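# Insert keyed shaft into loose gearbox bore, then release

## Task

Lower the shaft thin end first, from above, into the gearbox bore until its shoulder rests on the top rim of the bore. The clearance is tight. Both keys on the shaft are aligned, and the key on the thin end must enter the keyway (the slot in the bore wall) and nothing else. The gearbox is not fixed and must stay upright on its output flange. The shaft must stay seated without the robot's help, so release it and move the hand away at the end.

## Robot and tools

Robot: one six-joint arm carrying a five-finger right hand. There is a single arm, so every motion argument is one row of 14 numbers, never a list per arm.

Scene frame: origin on the table top below the arm base, +z up, +x forward, +y to the left when facing along +x. State lines report the hand point position in metres and its orientation as a quaternion (w,x,y,z), plus velocities in m/s and rad/s. Long reach makes the printed position less accurate. The base may be tilted.

Hand point: a spot 0.05 m in front of the palm, where index pad and thumb tip meet in a pinch. Its own axes: +z along straight fingers, +y out of the palm, +x across the palm toward the little finger. Straight fingers extend 0.06-0.07 m past it along +z. Across the palm the hand spans 0.08 m on the little-finger side and 0.02 m (thumb tucked in front) up to 0.09 m on the thumb side. A wrist bracket on the little-finger side reaches 0.11 m across and 0.03 m past the point along +y, and it can collide. Rotating the hand shifts the point slightly.

Row layout, in this order: dx, dy, dz, rx, ry, rz, little, ring, middle, index, thumb_bend, thumb_turn, force_limit, speed. All values lie in [-1, 1].
- dx..rz are an offset, not a pose. They are expressed in the hand point's own axes and counted from the hand point pose in the most recent result that showed it. Before any such result in the scene, and for second or later calls in one reply, they count from where the robot is when the action starts. Scale: 1.0 = 0.6 m or 180 degrees. rx, ry, rz form one rotation vector. All zeros means return to that reference pose, not stay still.
- little to thumb_turn are absolute finger targets: +1 open/straight, -1 fully curled. thumb_turn +1 is beside the palm, -1 is in front of it, opposite the fingers. A pinch is roughly index -0.22, thumb_bend -0.75, thumb_turn -0.57.
- force_limit sets where a closing motor stops: -1 is about 0 N, +1 is 10 N at the fingertip (15 N for the thumb motors). It has no effect on opening.
- speed: -1 is nearly stopped, +1 is full speed, which covers full finger travel in 0.6 s. Use -0.9 or lower for a gentle grip.

Tools:
- execute_actions {"actions": [...], "pictures": bool}. An empty list only reports the state. One action {"rows": [...], "steps": n} takes 1-15 rows and at most 15 steps of 1/30 s. Every row is measured from the same reference pose, not chained from the row before. The final row repeats if there are fewer rows than steps. A wait {"steps": n} (up to 300) counts from the last result and includes your reply time. A refused call moves nothing.
- move {"target": row, "speed": m/s 0.002-0.5 (default 0.25, rotation up to twice that in rad/s), "stop_force": N 13-80 optional}. Follows a straight path lasting 0.5-10 s to the target offset, and does not avoid obstacles. The hand settings in the row are sent at the start. With stop_force, the path halts when wrist push against the motion rises by that amount for 2 steps, then backs up 2 steps and holds. It is only available after 0.2 s of scene time and is unreliable on rotating moves. Drop stop_force when pulling away from something you are pressing on. The result line reports the ending: done, off_target, moving, held, contact or fault. It also lists limits (paced = pose clipped; held = some steps blocked) and the distance to target.
- wait {"seconds": 0-10}: lets time run with nothing new sent.
- zoom_image {"camera": cam_high|cam_low|cam_wrist, "region": [x0,y0,x1,y1]}: pixel box, at most 504x504, taken from that camera's latest image.
- show_instructions: returns the reference pictures.
- finished_scene {"scene": n}: ends and grades the scene. It is final.

Control facts: each step clips the commanded pose to within 100 mm and 16 degrees of the measured one. Motion lags commands by about 0.17 s. After an action the arm continues only to the last clipped pose, so read the result pose and send the remainder. Position has priority over orientation. A "pose unreachable" message or HELD marks means the clearance check altered or blocked the command. The base post counts as part of the arm for that check.

Fingers: a motor starts only when its target changes by 0.01 or more. It then runs until it reaches the target or the force limit, and locks. hand_measured, hand_stopped_by (moving, target, force, stalled, fault) and hand_load_n list the six motors in row order. Load is positive when the finger is pushed open. If the loads drop near 0, the grip is lost. To keep a grip, resend the same values. To squeeze harder, raise force_limit and send a target more closed than the measured position. For a wrap grip (objects 0.035-0.08 m), turn the thumb in front of the palm before reaching the object.

Sensing: the wrist force/torque lines are in hand axes and show pressing as force pointing back into the arm. Offsets are up to about 5.5 N, noise up to 3.4 N, and each axis saturates near 100 N. Joint torques are rough and offset.

Hazards: the arm is stiff. Commanding even slightly past a firm contact can trip a fault: 150 N external force or joint torque limits (wrist joints 50.7 N m). A fault freezes the arm for 10 s. Approach contacts slowly, ideally using stop_force with a low speed. Holding loads heats the motors: a warning appears at 70 °C and the brakes lock at 85 °C. Do not knock the gearbox over or push anything off the table. Avoid dropping, slipping or slamming the shaft. Loose objects may get occasional pushes. Check the key and keyway alignment with the cameras and zoom before inserting, then open the hand and lift clear.

Each tool is called after "Request:" as name(argument=value, ...), one argument or row to a line, values as JSON.

## Session

Request:
execute_actions(
  actions=[],
)

Scene clock: 0.00 s of 12600.00 s.
end_effector_position=(+1.3752, -0.1585, +0.2255) hand_measured=(+1.000, +1.000, +1.000, +1.000, +1.000, +1.000) hand_load_n=(+0.0, +0.0, +0.0, +0.0, +0.0, +0.0) hand_stopped_by=(target, target, target, target, target, target) hand_force_limit=0.00 hand_speed=-0.80 end_effector_quat_wxyz=(-0.033, +0.542, +0.433, +0.719) end_effector_velocity=(+0.000, +0.001, +0.000) end_effector_angular_velocity=(+0.000, +0.000, +0.001)
Joint positions: [-0.422 -0.341  0.486 -0.23   0.456  1.023]
Joint velocities: [ 0.001  0.    -0.001 -0.     0.     0.001]
Joint torques (N m, as the arm reports them, + toward a larger angle): no reading
Wrist force (N, on the end effector, along its own x y z axes, offset not removed): no reading
Wrist torque (N m, same axes, about the end effector's origin, offset not removed): no reading
Hand target: +1.375, -0.158, +0.226; -0.033, +0.542, +0.433, +0.719

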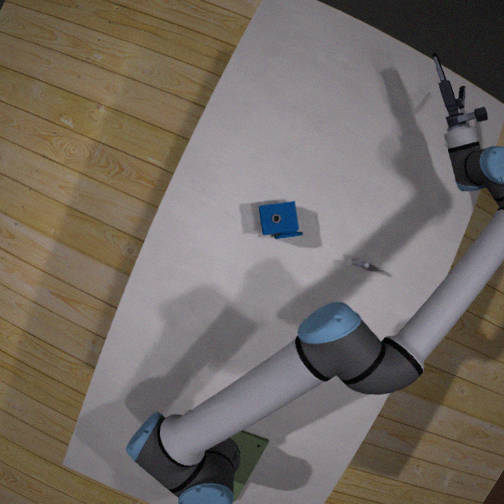

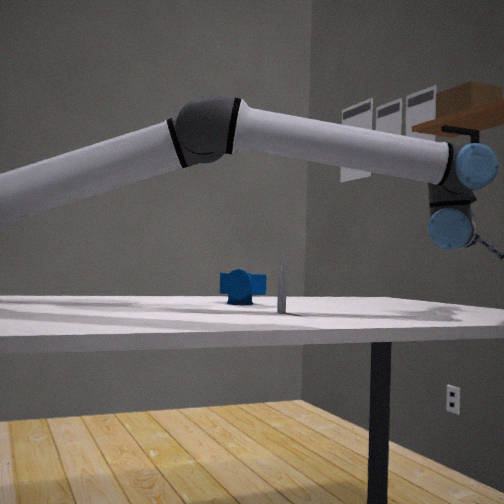

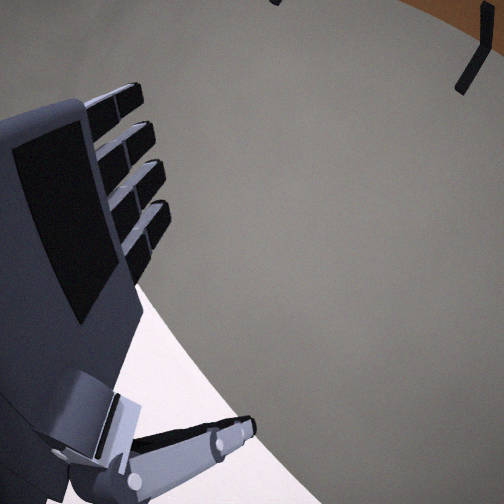

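Request:
zoom_image(
  camera="cam_low",
  region=[255, 250, 315, 325],
)

Request:
zoom_image(
  camera="cam_high",
  region=[335, 245, 405, 290],
)

Request:
zoom_image(
  camera="cam_high",
  region=[250, 190, 310, 250],
)

Region (255, 250, 315, 325) of cam_low's 504x504 image, scaled by 6.720, with more detail than that image has; it fills the left 403 columns of this view, and the rest is white.

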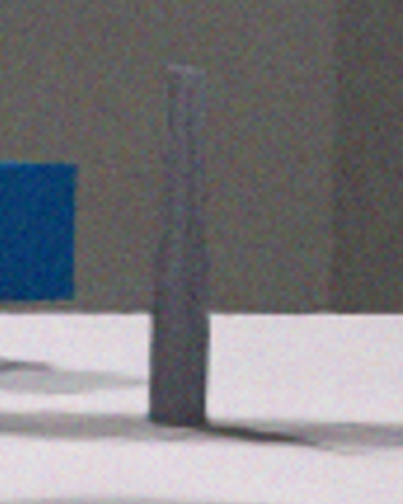

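Region (335, 245, 405, 290) of cam_high's 504x504 image, scaled by 7.200, with more detail than that image has; it fills the top 324 rows of this view, and the rest is white.

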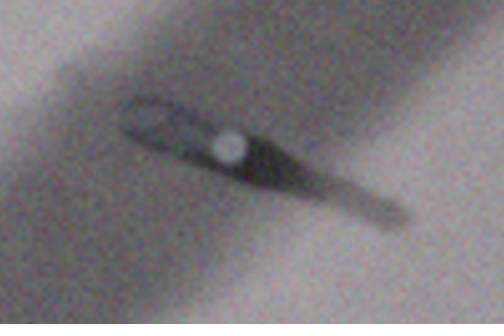

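Region (250, 190, 310, 250) of cam_high's 504x504 image, scaled by 8.400, with more detail than that image has.

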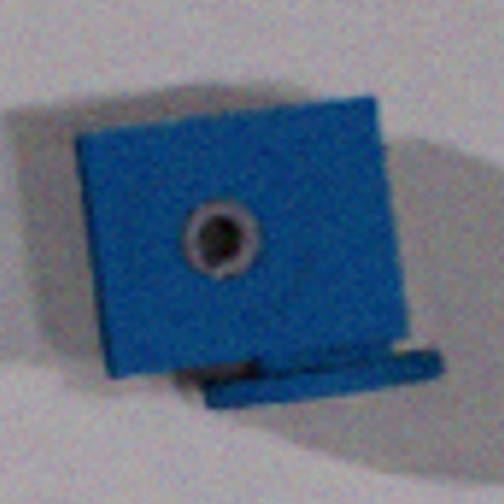

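Request:
move(
  target=[0.662,-0.807,-0.535,-0.113,-0.036,0.198,1,1,1,1,0.2,-1,0.4,0.5],
  speed=0.25,
)

Scene clock: 94.90 s of 12600.00 s.
end_effector_position=(+0.7219, +0.0998, +0.2532) hand_measured=(+1.000, +1.000, +1.000, +1.000, +0.200, -1.000) hand_load_n=(+0.0, +0.0, +0.0, +0.0, +0.0, +0.0) hand_stopped_by=(target, target, target, target, target, target) hand_force_limit=0.40 hand_speed=0.50 end_effector_quat_wxyz=(-0.132, +0.685, +0.117, +0.707) end_effector_velocity=(-0.002, +0.001, -0.000) end_effector_angular_velocity=(+0.003, +0.004, -0.001)
Joint positions: [-0.281 -1.531  2.351 -0.863  0.962  1.614]
Joint velocities: [ 0.    -0.004  0.003  0.004  0.002  0.002]
Joint torques (N m, as the arm reports them, + toward a larger angle): [ 15.73 -52.98 -21.76   0.2    3.37   3.33]
Wrist force (N, on the end effector, along its own x y z axes, offset not removed): [-1.8 1.4 -1.8]
Wrist torque (N m, same axes, about the end effector's origin, offset not removed): [0.35 0.44 -0.24]
Hand target: +0.722, +0.100, +0.253; -0.132, +0.685, +0.117, +0.707
Off the commanded pose: 0.002 m, 0 deg.
After step 90, 88.40 s passed at rest.
move: done

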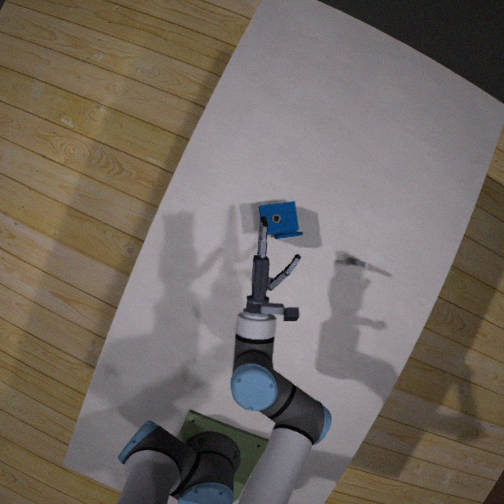

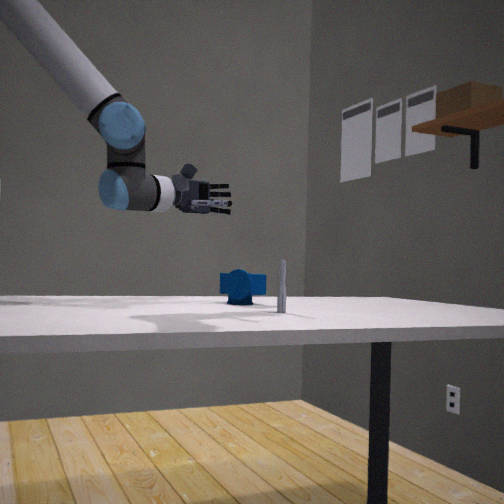

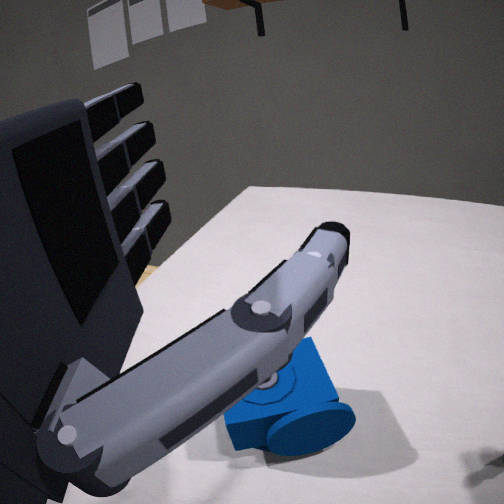

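Request:
move(
  target=[-0.05,-0.07,0.0,0,0,0,1,1,1,1,-0.7,-1,0.4,0.5],
  speed=0.15,
)

Request:
zoom_image(
  camera="cam_wrist",
  region=[270, 300, 420, 450],
)

Scene clock: 99.70 s of 12600.00 s.
end_effector_position=(+0.7082, +0.1400, +0.2241) hand_measured=(+1.000, +1.000, +1.000, +1.000, -0.700, -1.000) hand_load_n=(+0.0, +0.0, +0.0, +0.0, +0.0, +0.0) hand_stopped_by=(target, target, target, target, target, target) hand_force_limit=0.40 hand_speed=0.50 end_effector_quat_wxyz=(-0.132, +0.685, +0.117, +0.707) end_effector_velocity=(-0.000, +0.001, -0.001) end_effector_angular_velocity=(-0.000, -0.001, -0.003)
Joint positions: [-0.193 -1.489  2.382 -0.934  1.05   1.61 ]
Joint velocities: [ 0.004  0.003  0.001 -0.004  0.007 -0.001]
Joint torques (N m, as the arm reports them, + toward a larger angle): [ 16.19 -19.45 -19.31  -3.91   3.38  -3.73]
Wrist force (N, on the end effector, along its own x y z axes, offset not removed): [2.2 -2.5 1.6]
Wrist torque (N m, same axes, about the end effector's origin, offset not removed): [-0.33 -0.43 -0.01]
Hand target: +0.708, +0.140, +0.224; -0.132, +0.685, +0.117, +0.707
Off the commanded pose: 0.000 m, 0 deg.
After step 90, 0.83 s passed at rest.
move: done

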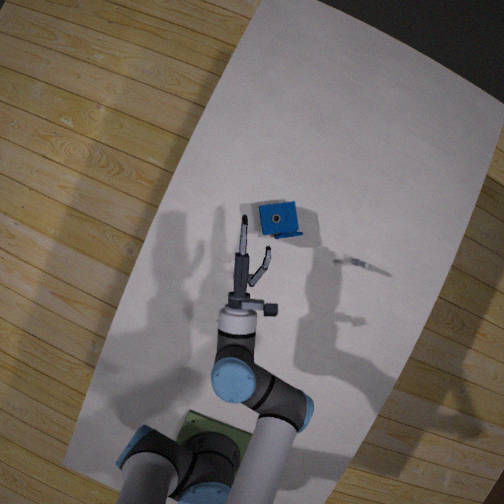

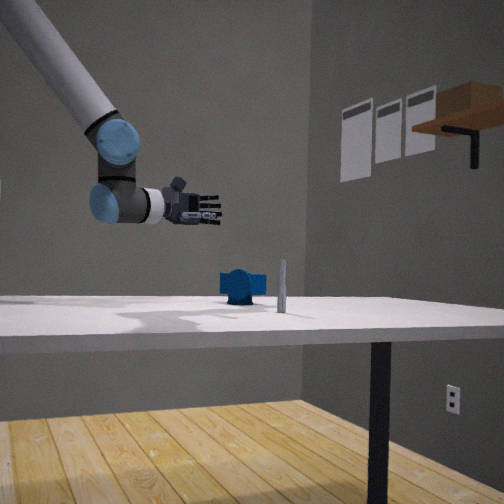

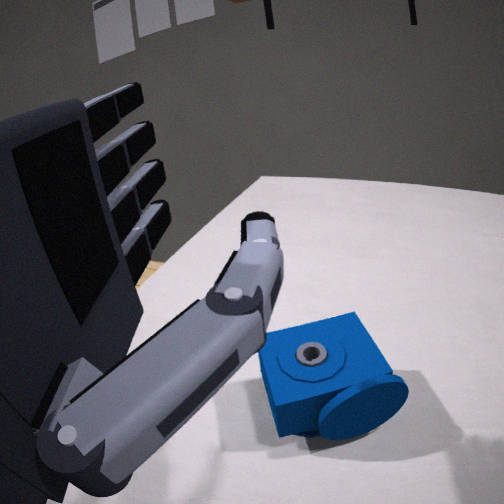

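Region (270, 300, 420, 450) of cam_wrist's 504x504 image, scaled by 3.360, with more detail than that image has.

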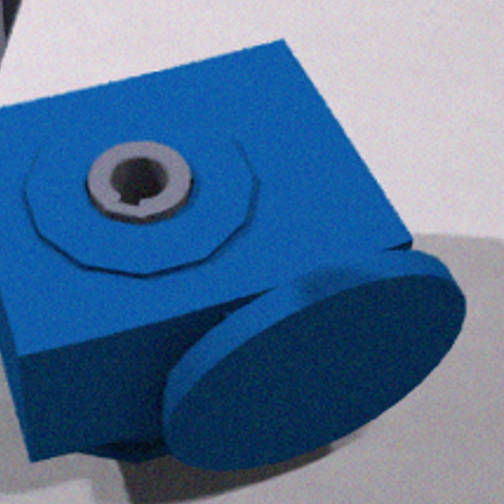

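Request:
zoom_image(
  camera="cam_wrist",
  region=[290, 335, 335, 375],
)

Request:
zoom_image(
  camera="cam_high",
  region=[262, 204, 292, 234],
)

Region (290, 335, 335, 375) of cam_wrist's 504x504 image, scaled by 11.200, with more detail than that image has.

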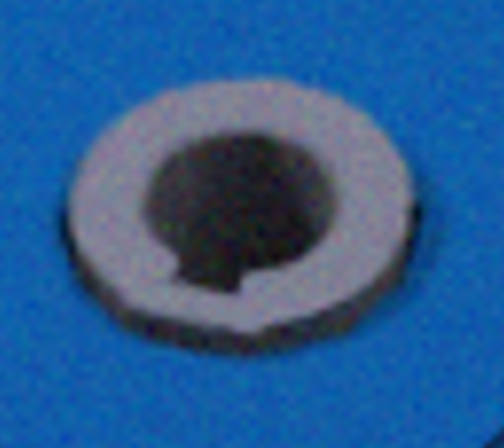

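Region (262, 204, 292, 234) of cam_high's 504x504 image, scaled by 16.800, with more detail than that image has.

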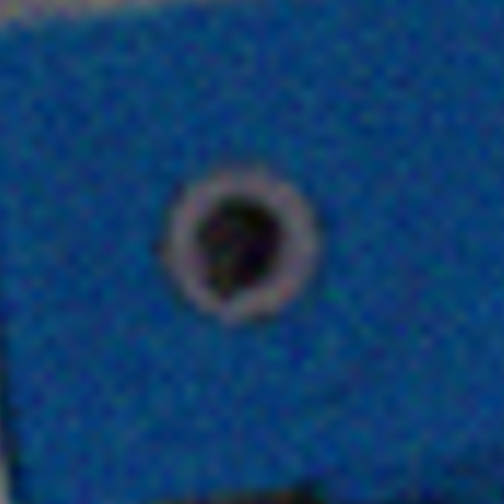

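Request:
move(
  target=[-0.0475,0.462,-0.065,0,0,0.5,1,1,1,0.3,-0.3,-1,0.2,0.3],
  speed=0.2,
)

Scene clock: 162.80 s of 12600.00 s.
end_effector_position=(+0.7678, -0.1330, +0.1889) hand_measured=(+1.000, +1.000, +1.000, +0.300, -0.300, -1.000) hand_load_n=(+0.0, +0.0, +0.0, +0.0, +0.0, +0.0) hand_stopped_by=(target, target, target, target, target, target) hand_force_limit=0.20 hand_speed=0.30 end_effector_quat_wxyz=(+0.593, -0.567, +0.401, -0.407) end_effector_velocity=(+0.001, -0.003, -0.000) end_effector_angular_velocity=(+0.014, +0.000, -0.001)
Joint positions: [-0.78  -1.283  2.135 -0.927  0.464  3.225]
Joint velocities: [-0.003  0.004 -0.    -0.014 -0.001  0.023]
Joint torques (N m, as the arm reports them, + toward a larger angle): [-15.6  -39.1  -40.33  -2.95  -3.37   3.46]
Wrist force (N, on the end effector, along its own x y z axes, offset not removed): [-1.1 -3.5 2.2]
Wrist torque (N m, same axes, about the end effector's origin, offset not removed): [-0.56 0.20 -0.29]
Hand target: +0.768, -0.133, +0.189; +0.593, -0.567, +0.402, -0.407
Off the commanded pose: 0.001 m, 0 deg.
After step 90, 55.67 s passed at rest.
move: done

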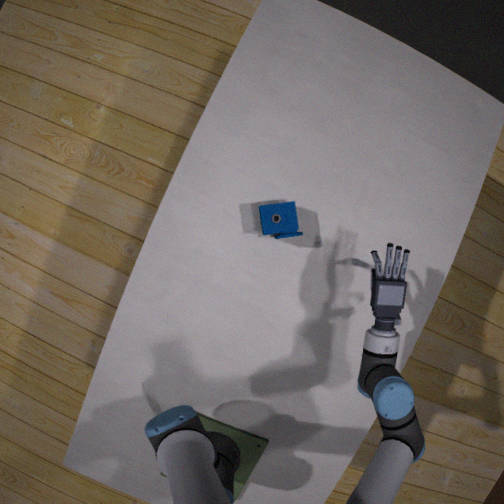

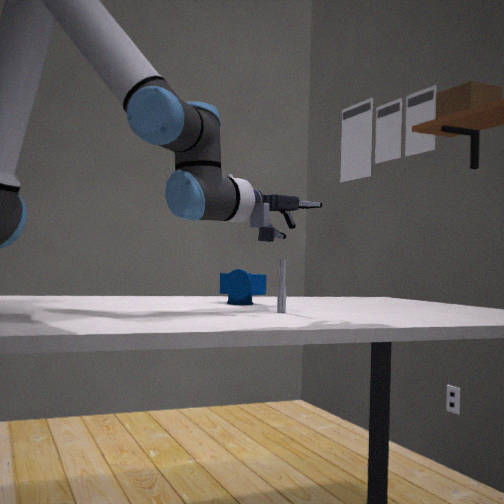

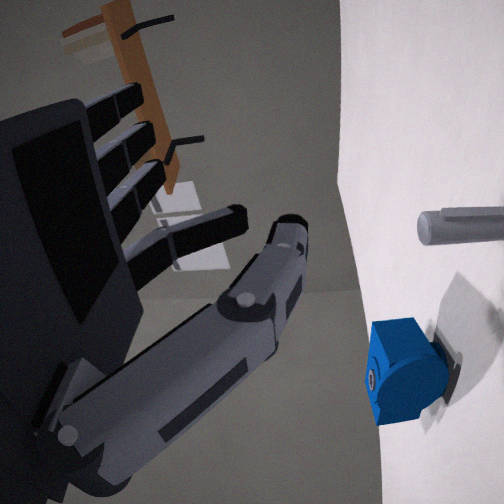

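Request:
zoom_image(
  camera="cam_low",
  region=[240, 180, 340, 320],
)

Request:
zoom_image(
  camera="cam_wrist",
  region=[404, 180, 504, 270],
)

Region (240, 180, 340, 320) of cam_low's 504x504 image, scaled by 3.600, with more detail than that image has; it fills the left 360 columns of this view, and the rest is white.

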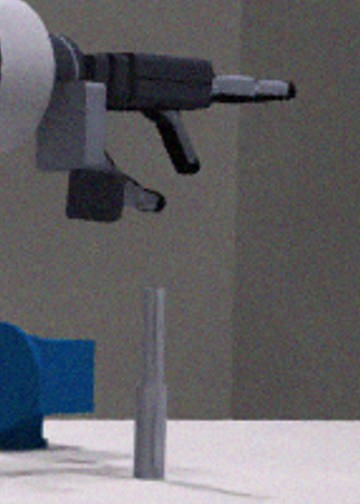

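Region (404, 180, 504, 270) of cam_wrist's 504x504 image, scaled by 5.040, with more detail than that image has; it fills the top 454 rows of this view, and the rest is white.

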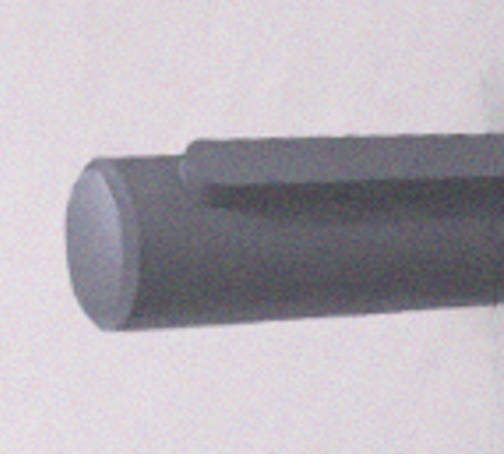

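Request:
move(
  target=[0.06,0.03,-0.08,0,0,0,1,1,1,0.5,0.0,-1,0.2,0.3],
  speed=0.1,
)

Request:
zoom_image(
  camera="cam_low",
  region=[240, 180, 340, 320],
)

Scene clock: 193.23 s of 12600.00 s.
end_effector_position=(+0.7357, -0.1826, +0.1687) hand_measured=(+1.000, +1.000, +1.000, +0.500, +0.000, -1.000) hand_load_n=(+0.0, +0.0, +0.0, +0.0, +0.0, +0.0) hand_stopped_by=(target, target, target, target, target, target) hand_force_limit=0.20 hand_speed=0.30 end_effector_quat_wxyz=(+0.592, -0.568, +0.401, -0.407) end_effector_velocity=(-0.001, -0.003, -0.001) end_effector_angular_velocity=(+0.001, -0.001, -0.000)
Joint positions: [-0.883 -1.261  2.158 -0.991  0.361  3.246]
Joint velocities: [-0.005  0.001  0.001 -0.007 -0.004  0.004]
Joint torques (N m, as the arm reports them, + toward a larger angle): [-20.47 -35.57 -17.61  -2.76  -3.04   4.17]
Wrist force (N, on the end effector, along its own x y z axes, offset not removed): [-1.3 4.6 -3.5]
Wrist torque (N m, same axes, about the end effector's origin, offset not removed): [0.94 0.20 -0.04]
Hand target: +0.736, -0.183, +0.169; +0.593, -0.568, +0.401, -0.407
Off the commanded pose: 0.000 m, 0 deg.
After step 90, 26.33 s passed at rest.
move: done

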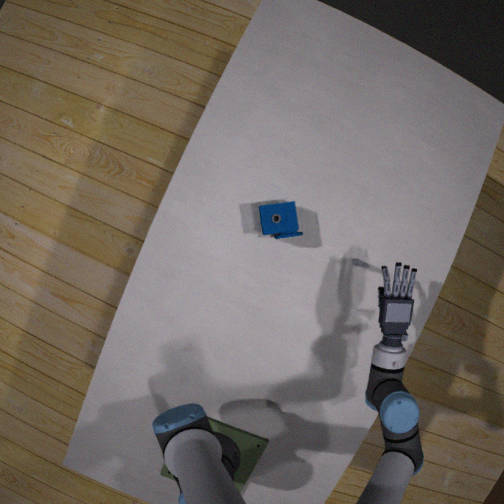

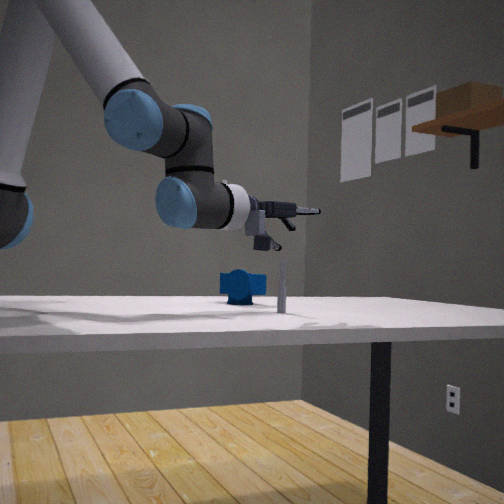

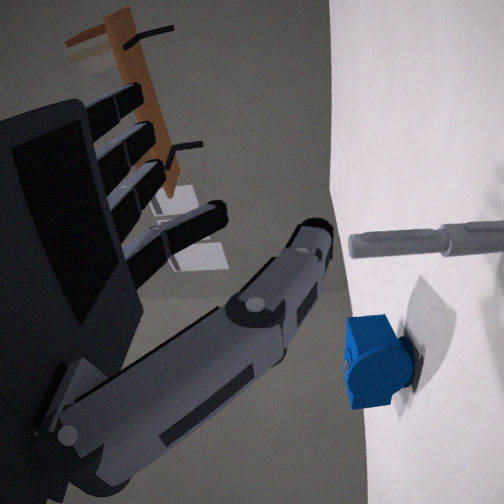

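Region (240, 180, 340, 320) of cam_low's 504x504 image, scaled by 3.600, with more detail than that image has; it fills the left 360 columns of this view, and the rest is white.

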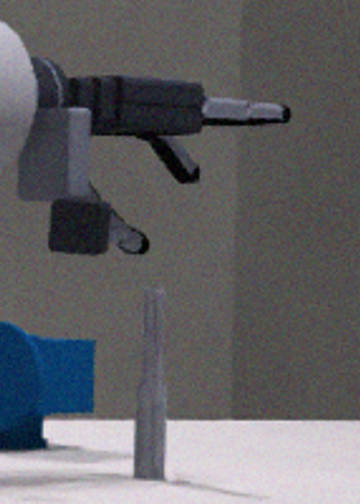

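Request:
move(
  target=[-0.027,0,0.062,0,0,0,1,1,1,0.3,-0.3,-1,0.2,0.3],
  speed=0.1,
)

Request:
zoom_image(
  camera="cam_low",
  region=[250, 190, 330, 290],
)

Scene clock: 209.00 s of 12600.00 s.
end_effector_position=(+0.7649, -0.1547, +0.1703) hand_measured=(+1.000, +1.000, +1.000, +0.300, -0.300, -1.000) hand_load_n=(+0.0, +0.0, +0.0, +0.0, +0.0, +0.0) hand_stopped_by=(target, target, target, target, target, target) hand_force_limit=0.20 hand_speed=0.30 end_effector_quat_wxyz=(+0.593, -0.568, +0.401, -0.407) end_effector_velocity=(+0.002, +0.002, -0.001) end_effector_angular_velocity=(+0.001, +0.002, +0.000)
Joint positions: [-0.812 -1.246  2.131 -0.964  0.433  3.23 ]
Joint velocities: [ 0.004  0.002 -0.002  0.004  0.004 -0.002]
Joint torques (N m, as the arm reports them, + toward a larger angle): [ 12.   -41.85 -40.58   1.24   3.53  -4.3 ]
Wrist force (N, on the end effector, along its own x y z axes, offset not removed): [-2.4 2.3 -2.4]
Wrist torque (N m, same axes, about the end effector's origin, offset not removed): [0.49 0.59 -0.38]
Hand target: +0.765, -0.155, +0.170; +0.593, -0.568, +0.401, -0.407
Off the commanded pose: 0.000 m, 0 deg.
After step 90, 11.83 s passed at rest.
move: done

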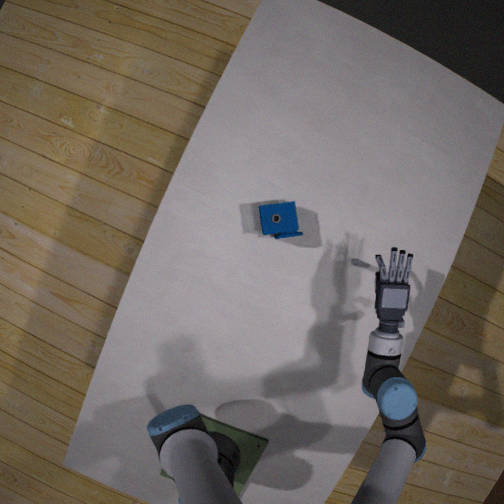

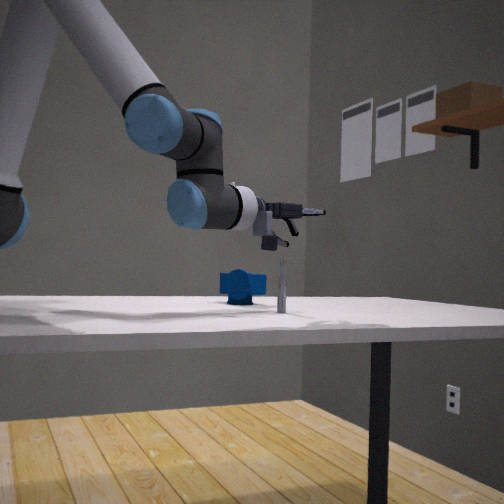

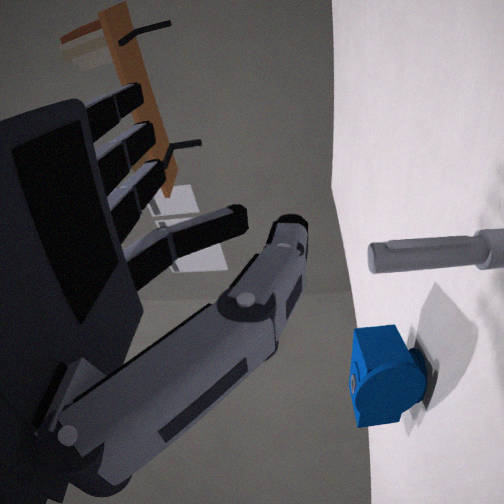

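Region (250, 190, 330, 290) of cam_low's 504x504 image, scaled by 5.040, with more detail than that image has; it fills the left 403 columns of this view, and the rest is white.

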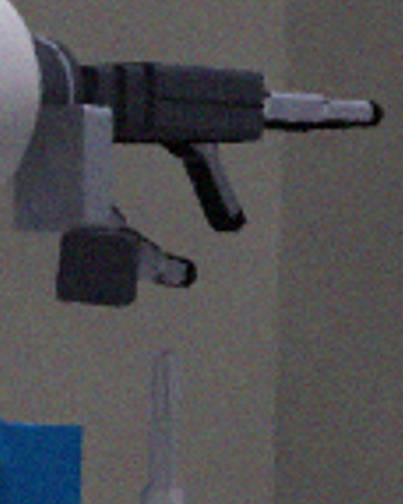

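Request:
move(
  target=[0,0,-0.02,0,0,0,1,1,1,0.3,-0.45,-0.57,0.2,0.3],
  speed=0.05,
)

Request:
zoom_image(
  camera="cam_low",
  region=[250, 190, 330, 290],
)

Request:
zoom_image(
  camera="cam_high",
  region=[345, 230, 435, 320],
)

Scene clock: 227.60 s of 12600.00 s.
end_effector_position=(+0.7538, -0.1588, +0.1699) hand_measured=(+1.000, +1.000, +1.000, +0.300, -0.450, -0.570) hand_load_n=(+0.0, +0.0, +0.0, +0.0, +0.0, +0.0) hand_stopped_by=(target, target, target, target, target, target) hand_force_limit=0.20 hand_speed=0.30 end_effector_quat_wxyz=(+0.593, -0.568, +0.401, -0.407) end_effector_velocity=(-0.002, -0.001, +0.000) end_effector_angular_velocity=(-0.002, -0.001, -0.000)
Joint positions: [-0.831 -1.256  2.147 -0.974  0.414  3.234]
Joint velocities: [-0.003 -0.003  0.003 -0.003 -0.003  0.   ]
Joint torques (N m, as the arm reports them, + toward a larger angle): [-21.24 -75.82 -19.06  -3.21  -2.38   3.78]
Wrist force (N, on the end effector, along its own x y z axes, offset not removed): [-3.2 -2.3 -2.9]
Wrist torque (N m, same axes, about the end effector's origin, offset not removed): [-0.19 0.51 -0.34]
Hand target: +0.754, -0.159, +0.170; +0.593, -0.568, +0.401, -0.407
Off the commanded pose: 0.000 m, 0 deg.
After step 90, 14.80 s passed at rest.
move: done

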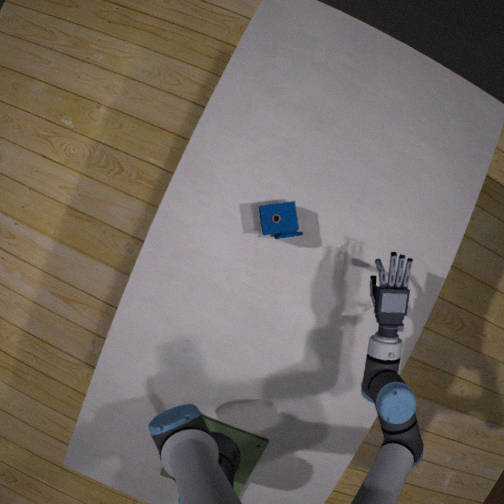

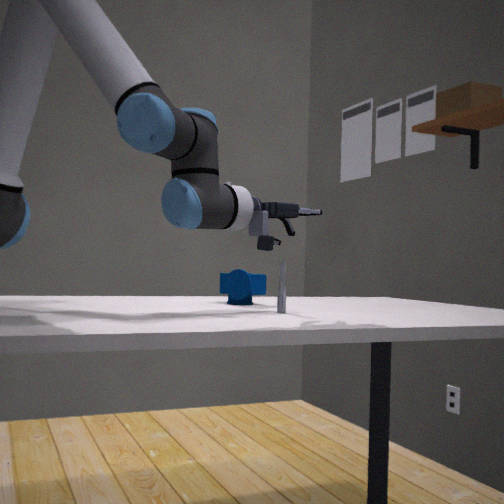

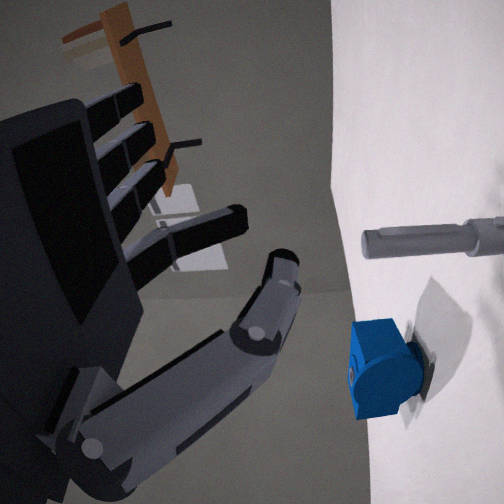

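Region (250, 190, 330, 290) of cam_low's 504x504 image, scaled by 5.040, with more detail than that image has; it fills the left 403 columns of this view, and the rest is white.

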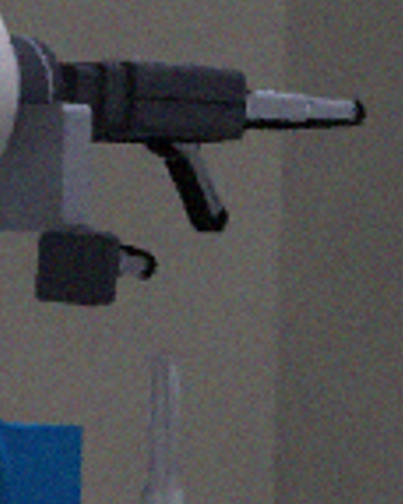

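Region (345, 230, 435, 320) of cam_high's 504x504 image, scaled by 5.600, with more detail than that image has.

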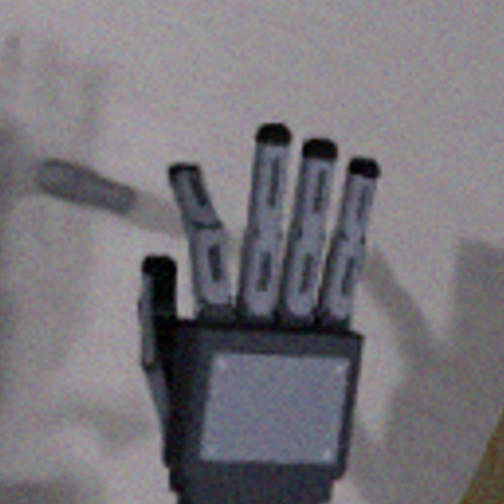

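Request:
move(
  target=[0,0,-0.014,0,0,0,1,1,1,0.3,-0.45,-0.57,0.2,0.3],
  speed=0.05,
)

Request:
move(
  target=[0,0.075,0,0,0,0,1,1,1,0.3,-0.45,-0.57,0.2,0.3],
  speed=0.03,
)

Request:
zoom_image(
  camera="cam_low",
  region=[250, 200, 330, 300],
)

Scene clock: 234.47 s of 12600.00 s.
end_effector_position=(+0.7462, -0.1616, +0.1696) hand_measured=(+1.000, +1.000, +1.000, +0.300, -0.450, -0.570) hand_load_n=(+0.0, +0.0, +0.0, +0.0, +0.0, +0.0) hand_stopped_by=(target, target, target, target, target, target) hand_force_limit=0.20 hand_speed=0.30 end_effector_quat_wxyz=(+0.592, -0.568, +0.401, -0.407) end_effector_velocity=(-0.003, -0.002, +0.001) end_effector_angular_velocity=(+0.000, -0.001, -0.001)
Joint positions: [-0.844 -1.263  2.158 -0.981  0.4    3.237]
Joint velocities: [-0.005 -0.003  0.004 -0.003 -0.004  0.003]
Joint torques (N m, as the arm reports them, + toward a larger angle): [-20.37 -72.92 -19.76  -2.74  -1.97   3.18]
Wrist force (N, on the end effector, along its own x y z axes, offset not removed): [-0.9 1.8 -0.9]
Wrist torque (N m, same axes, about the end effector's origin, offset not removed): [0.43 0.31 -0.19]
Hand target: +0.746, -0.162, +0.170; +0.593, -0.568, +0.401, -0.407
Off the commanded pose: 0.000 m, 0 deg.
After step 90, 3.13 s passed at rest.
move: done

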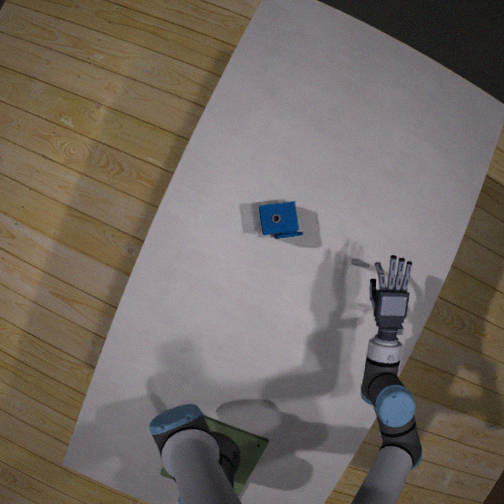

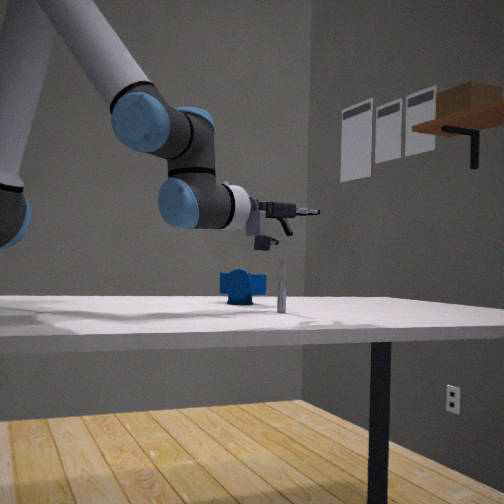

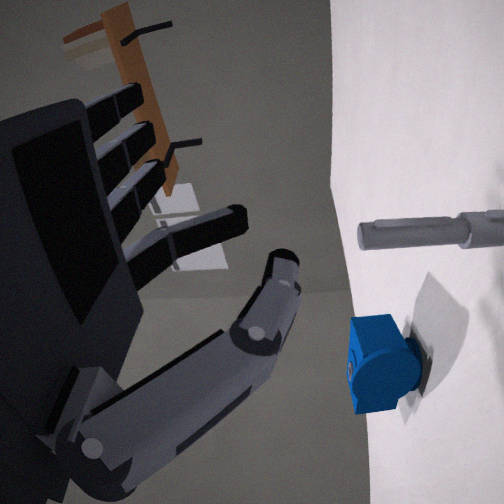

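Scene clock: 236.33 s of 12600.00 s.
end_effector_position=(+0.7474, -0.1604, +0.1248) hand_measured=(+1.000, +1.000, +1.000, +0.300, -0.450, -0.570) hand_load_n=(+0.0, +0.0, +0.0, +0.0, +0.0, +0.0) hand_stopped_by=(target, target, target, target, target, target) hand_force_limit=0.20 hand_speed=0.30 end_effector_quat_wxyz=(+0.592, -0.568, +0.401, -0.407) end_effector_velocity=(-0.000, -0.000, -0.002) end_effector_angular_velocity=(+0.001, +0.000, -0.001)
Joint positions: [-0.841 -1.191  2.176 -1.069  0.403  3.235]
Joint velocities: [-0.001  0.004  0.001 -0.005  0.     0.001]
Joint torques (N m, as the arm reports them, + toward a larger angle): [ 15.23 -39.25 -13.71  -2.67   3.57   3.28]
Wrist force (N, on the end effector, along its own x y z axes, offset not removed): [1.6 -0.2 -0.4]
Wrist torque (N m, same axes, about the end effector's origin, offset not removed): [0.25 -0.21 0.01]
Hand target: +0.747, -0.160, +0.125; +0.592, -0.568, +0.401, -0.407
Off the commanded pose: 0.000 m, 0 deg.
move: done

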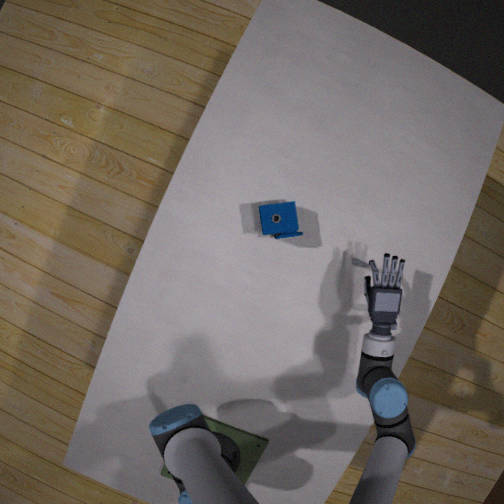

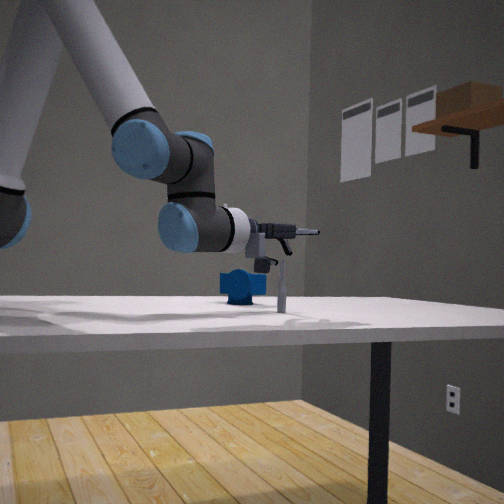

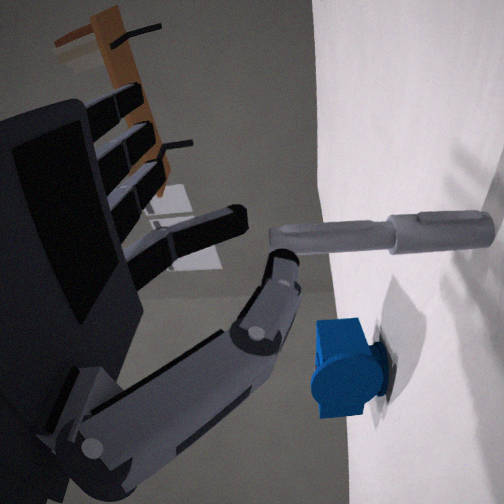

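Region (250, 200, 330, 300) of cam_low's 504x504 image, scaled by 5.040, with more detail than that image has; it fills the left 403 columns of this view, and the rest is white.

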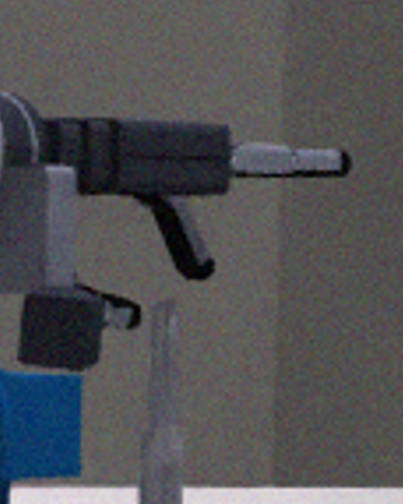

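Request:
move(
  target=[0,0.033,0,0,0,0,1,1,1,0.3,-0.45,-0.57,0.2,0.3],
  speed=0.02,
)

Request:
zoom_image(
  camera="cam_low",
  region=[250, 200, 330, 300],
)

Scene clock: 241.53 s of 12600.00 s.
end_effector_position=(+0.7479, -0.1599, +0.1053) hand_measured=(+1.000, +1.000, +1.000, +0.300, -0.450, -0.570) hand_load_n=(+0.0, +0.0, +0.0, +0.0, +0.0, +0.0) hand_stopped_by=(target, target, target, target, target, target) hand_force_limit=0.20 hand_speed=0.30 end_effector_quat_wxyz=(+0.592, -0.568, +0.401, -0.407) end_effector_velocity=(-0.000, -0.000, -0.002) end_effector_angular_velocity=(-0.001, -0.001, -0.000)
Joint positions: [-0.84  -1.158  2.181 -1.107  0.405  3.235]
Joint velocities: [-0.001  0.004  0.001 -0.007 -0.     0.   ]
Joint torques (N m, as the arm reports them, + toward a larger angle): [ 15.27 -44.53 -13.81  -3.44   3.09  -1.39]
Wrist force (N, on the end effector, along its own x y z axes, offset not removed): [-6.0 -1.2 -4.0]
Wrist torque (N m, same axes, about the end effector's origin, offset not removed): [0.21 1.09 -0.44]
Hand target: +0.748, -0.160, +0.105; +0.592, -0.568, +0.401, -0.407
Off the commanded pose: 0.000 m, 0 deg.
After step 90, 0.93 s passed at rest.
move: done

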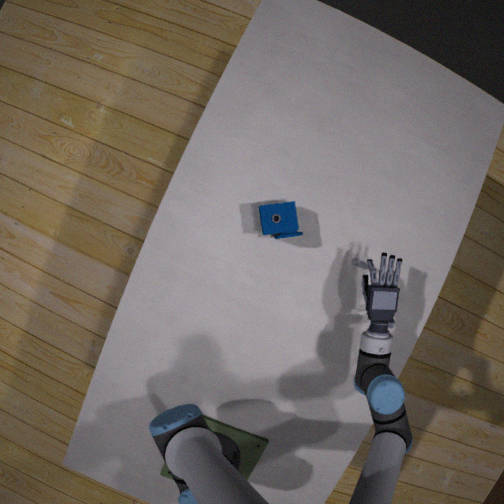

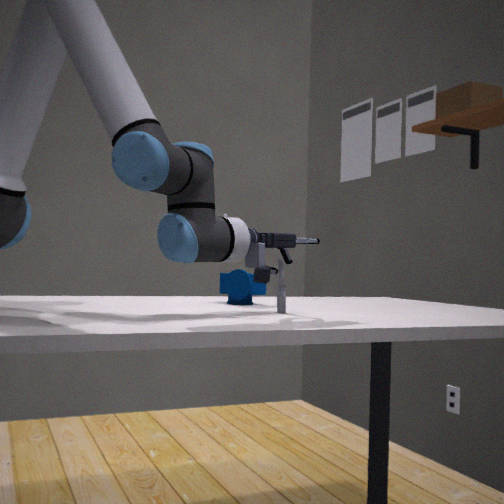

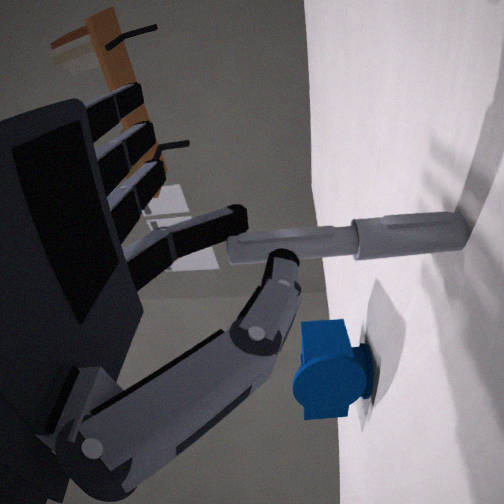

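Region (250, 200, 330, 300) of cam_low's 504x504 image, scaled by 5.040, with more detail than that image has; it fills the left 403 columns of this view, and the rest is white.

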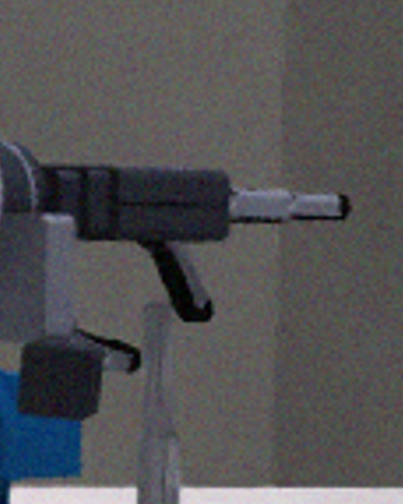

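Request:
execute_actions(
  actions=[
    {"rows":[[0,0,0,0,0,0,1,1,1,0.0,-0.6,-0.57,-0.2,-0.6]],"steps":15},
  ],
)

Request:
zoom_image(
  camera="cam_low",
  region=[250, 200, 330, 300],
)

Scene clock: 246.73 s of 12600.00 s.
end_effector_position=(+0.7479, -0.1599, +0.1052) hand_measured=(+1.000, +1.000, +1.000, +0.036, -0.600, -0.570) hand_load_n=(+0.0, +0.0, +0.0, +0.0, +0.0, +0.0) hand_stopped_by=(target, target, target, moving, moving, target) hand_force_limit=-0.20 hand_speed=-0.60 end_effector_quat_wxyz=(+0.592, -0.568, +0.401, -0.407) end_effector_velocity=(-0.000, +0.000, +0.000) end_effector_angular_velocity=(+0.000, +0.000, +0.000)
Joint positions: [-0.84  -1.158  2.181 -1.107  0.405  3.235]
Joint velocities: [-0. -0.  0.  0. -0. -0.]
Joint torques (N m, as the arm reports them, + toward a larger angle): [ 10.94 -79.91 -24.47   1.38   2.06  -3.  ]
Wrist force (N, on the end effector, along its own x y z axes, offset not removed): [2.1 0.2 0.6]
Wrist torque (N m, same axes, about the end effector's origin, offset not removed): [0.22 -0.20 -0.08]
Hand target: +0.748, -0.160, +0.105; +0.592, -0.568, +0.401, -0.407
Off the commanded pose: 0.000 m, 0 deg.
Steps of this call (steps 1 to 90: nothing new was sent; then 1.70 s passed at rest; steps 91 to 105: all 15 steps of this action). Readings (end_effector_position | what the end effector reports):
91: (+0.7479, -0.1599, +0.1050) | hand_measured=(+1.000, +1.000, +1.000, +0.300, -0.450, -0.570) hand_load_n=(+0.0, +0.0, +0.0, +0.0, +0.0, +0.0) hand_stopped_by=(target, target, target, moving, moving, target) hand_force_limit=-0.20 hand_speed=-0.60
92: (+0.7479, -0.1599, +0.1050) | hand_measured=(+1.000, +1.000, +1.000, +0.300, -0.450, -0.570) hand_load_n=(+0.0, +0.0, +0.0, +0.0, +0.0, +0.0) hand_stopped_by=(target, target, target, moving, moving, target) hand_force_limit=-0.20 hand_speed=-0.60
94: (+0.7479, -0.1599, +0.1050) | hand_measured=(+1.000, +1.000, +1.000, +0.280, -0.462, -0.570) hand_load_n=(+0.0, +0.0, +0.0, +0.0, +0.0, +0.0) hand_stopped_by=(target, target, target, moving, moving, target) hand_force_limit=-0.20 hand_speed=-0.60
98: (+0.7479, -0.1599, +0.1051) | hand_measured=(+1.000, +1.000, +1.000, +0.190, -0.518, -0.570) hand_load_n=(+0.0, +0.0, +0.0, +0.0, +0.0, +0.0) hand_stopped_by=(target, target, target, moving, moving, target) hand_force_limit=-0.20 hand_speed=-0.60
105: the state above

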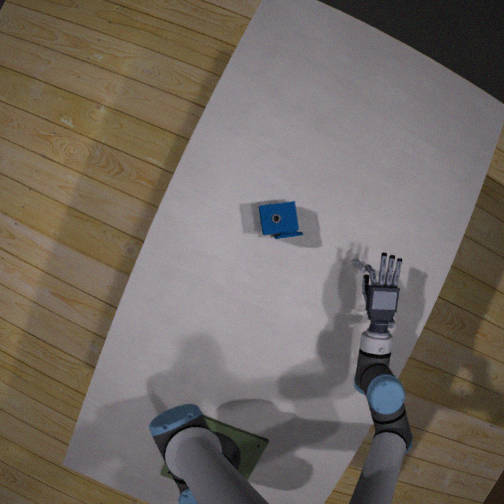

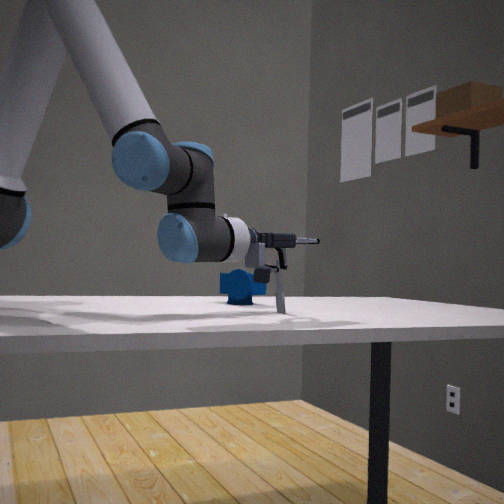

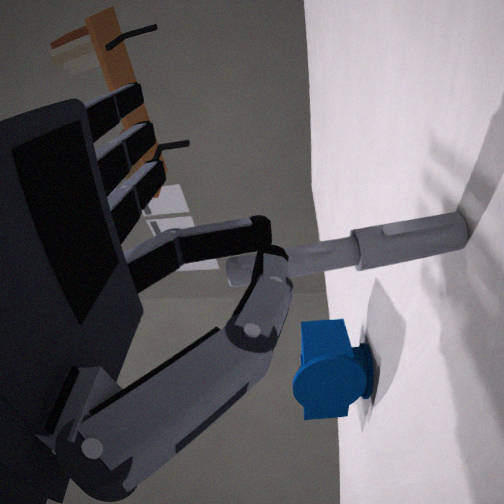

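Region (250, 200, 330, 300) of cam_low's 504x504 image, scaled by 5.040, with more detail than that image has; it fills the left 403 columns of this view, and the rest is white.

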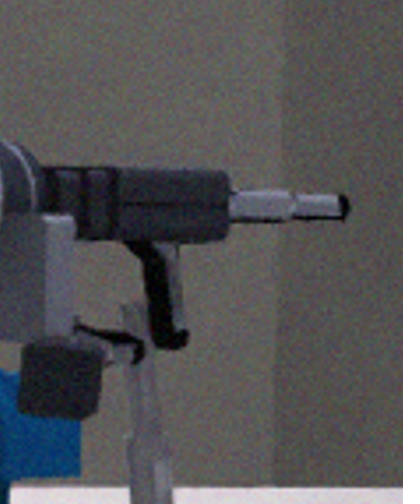

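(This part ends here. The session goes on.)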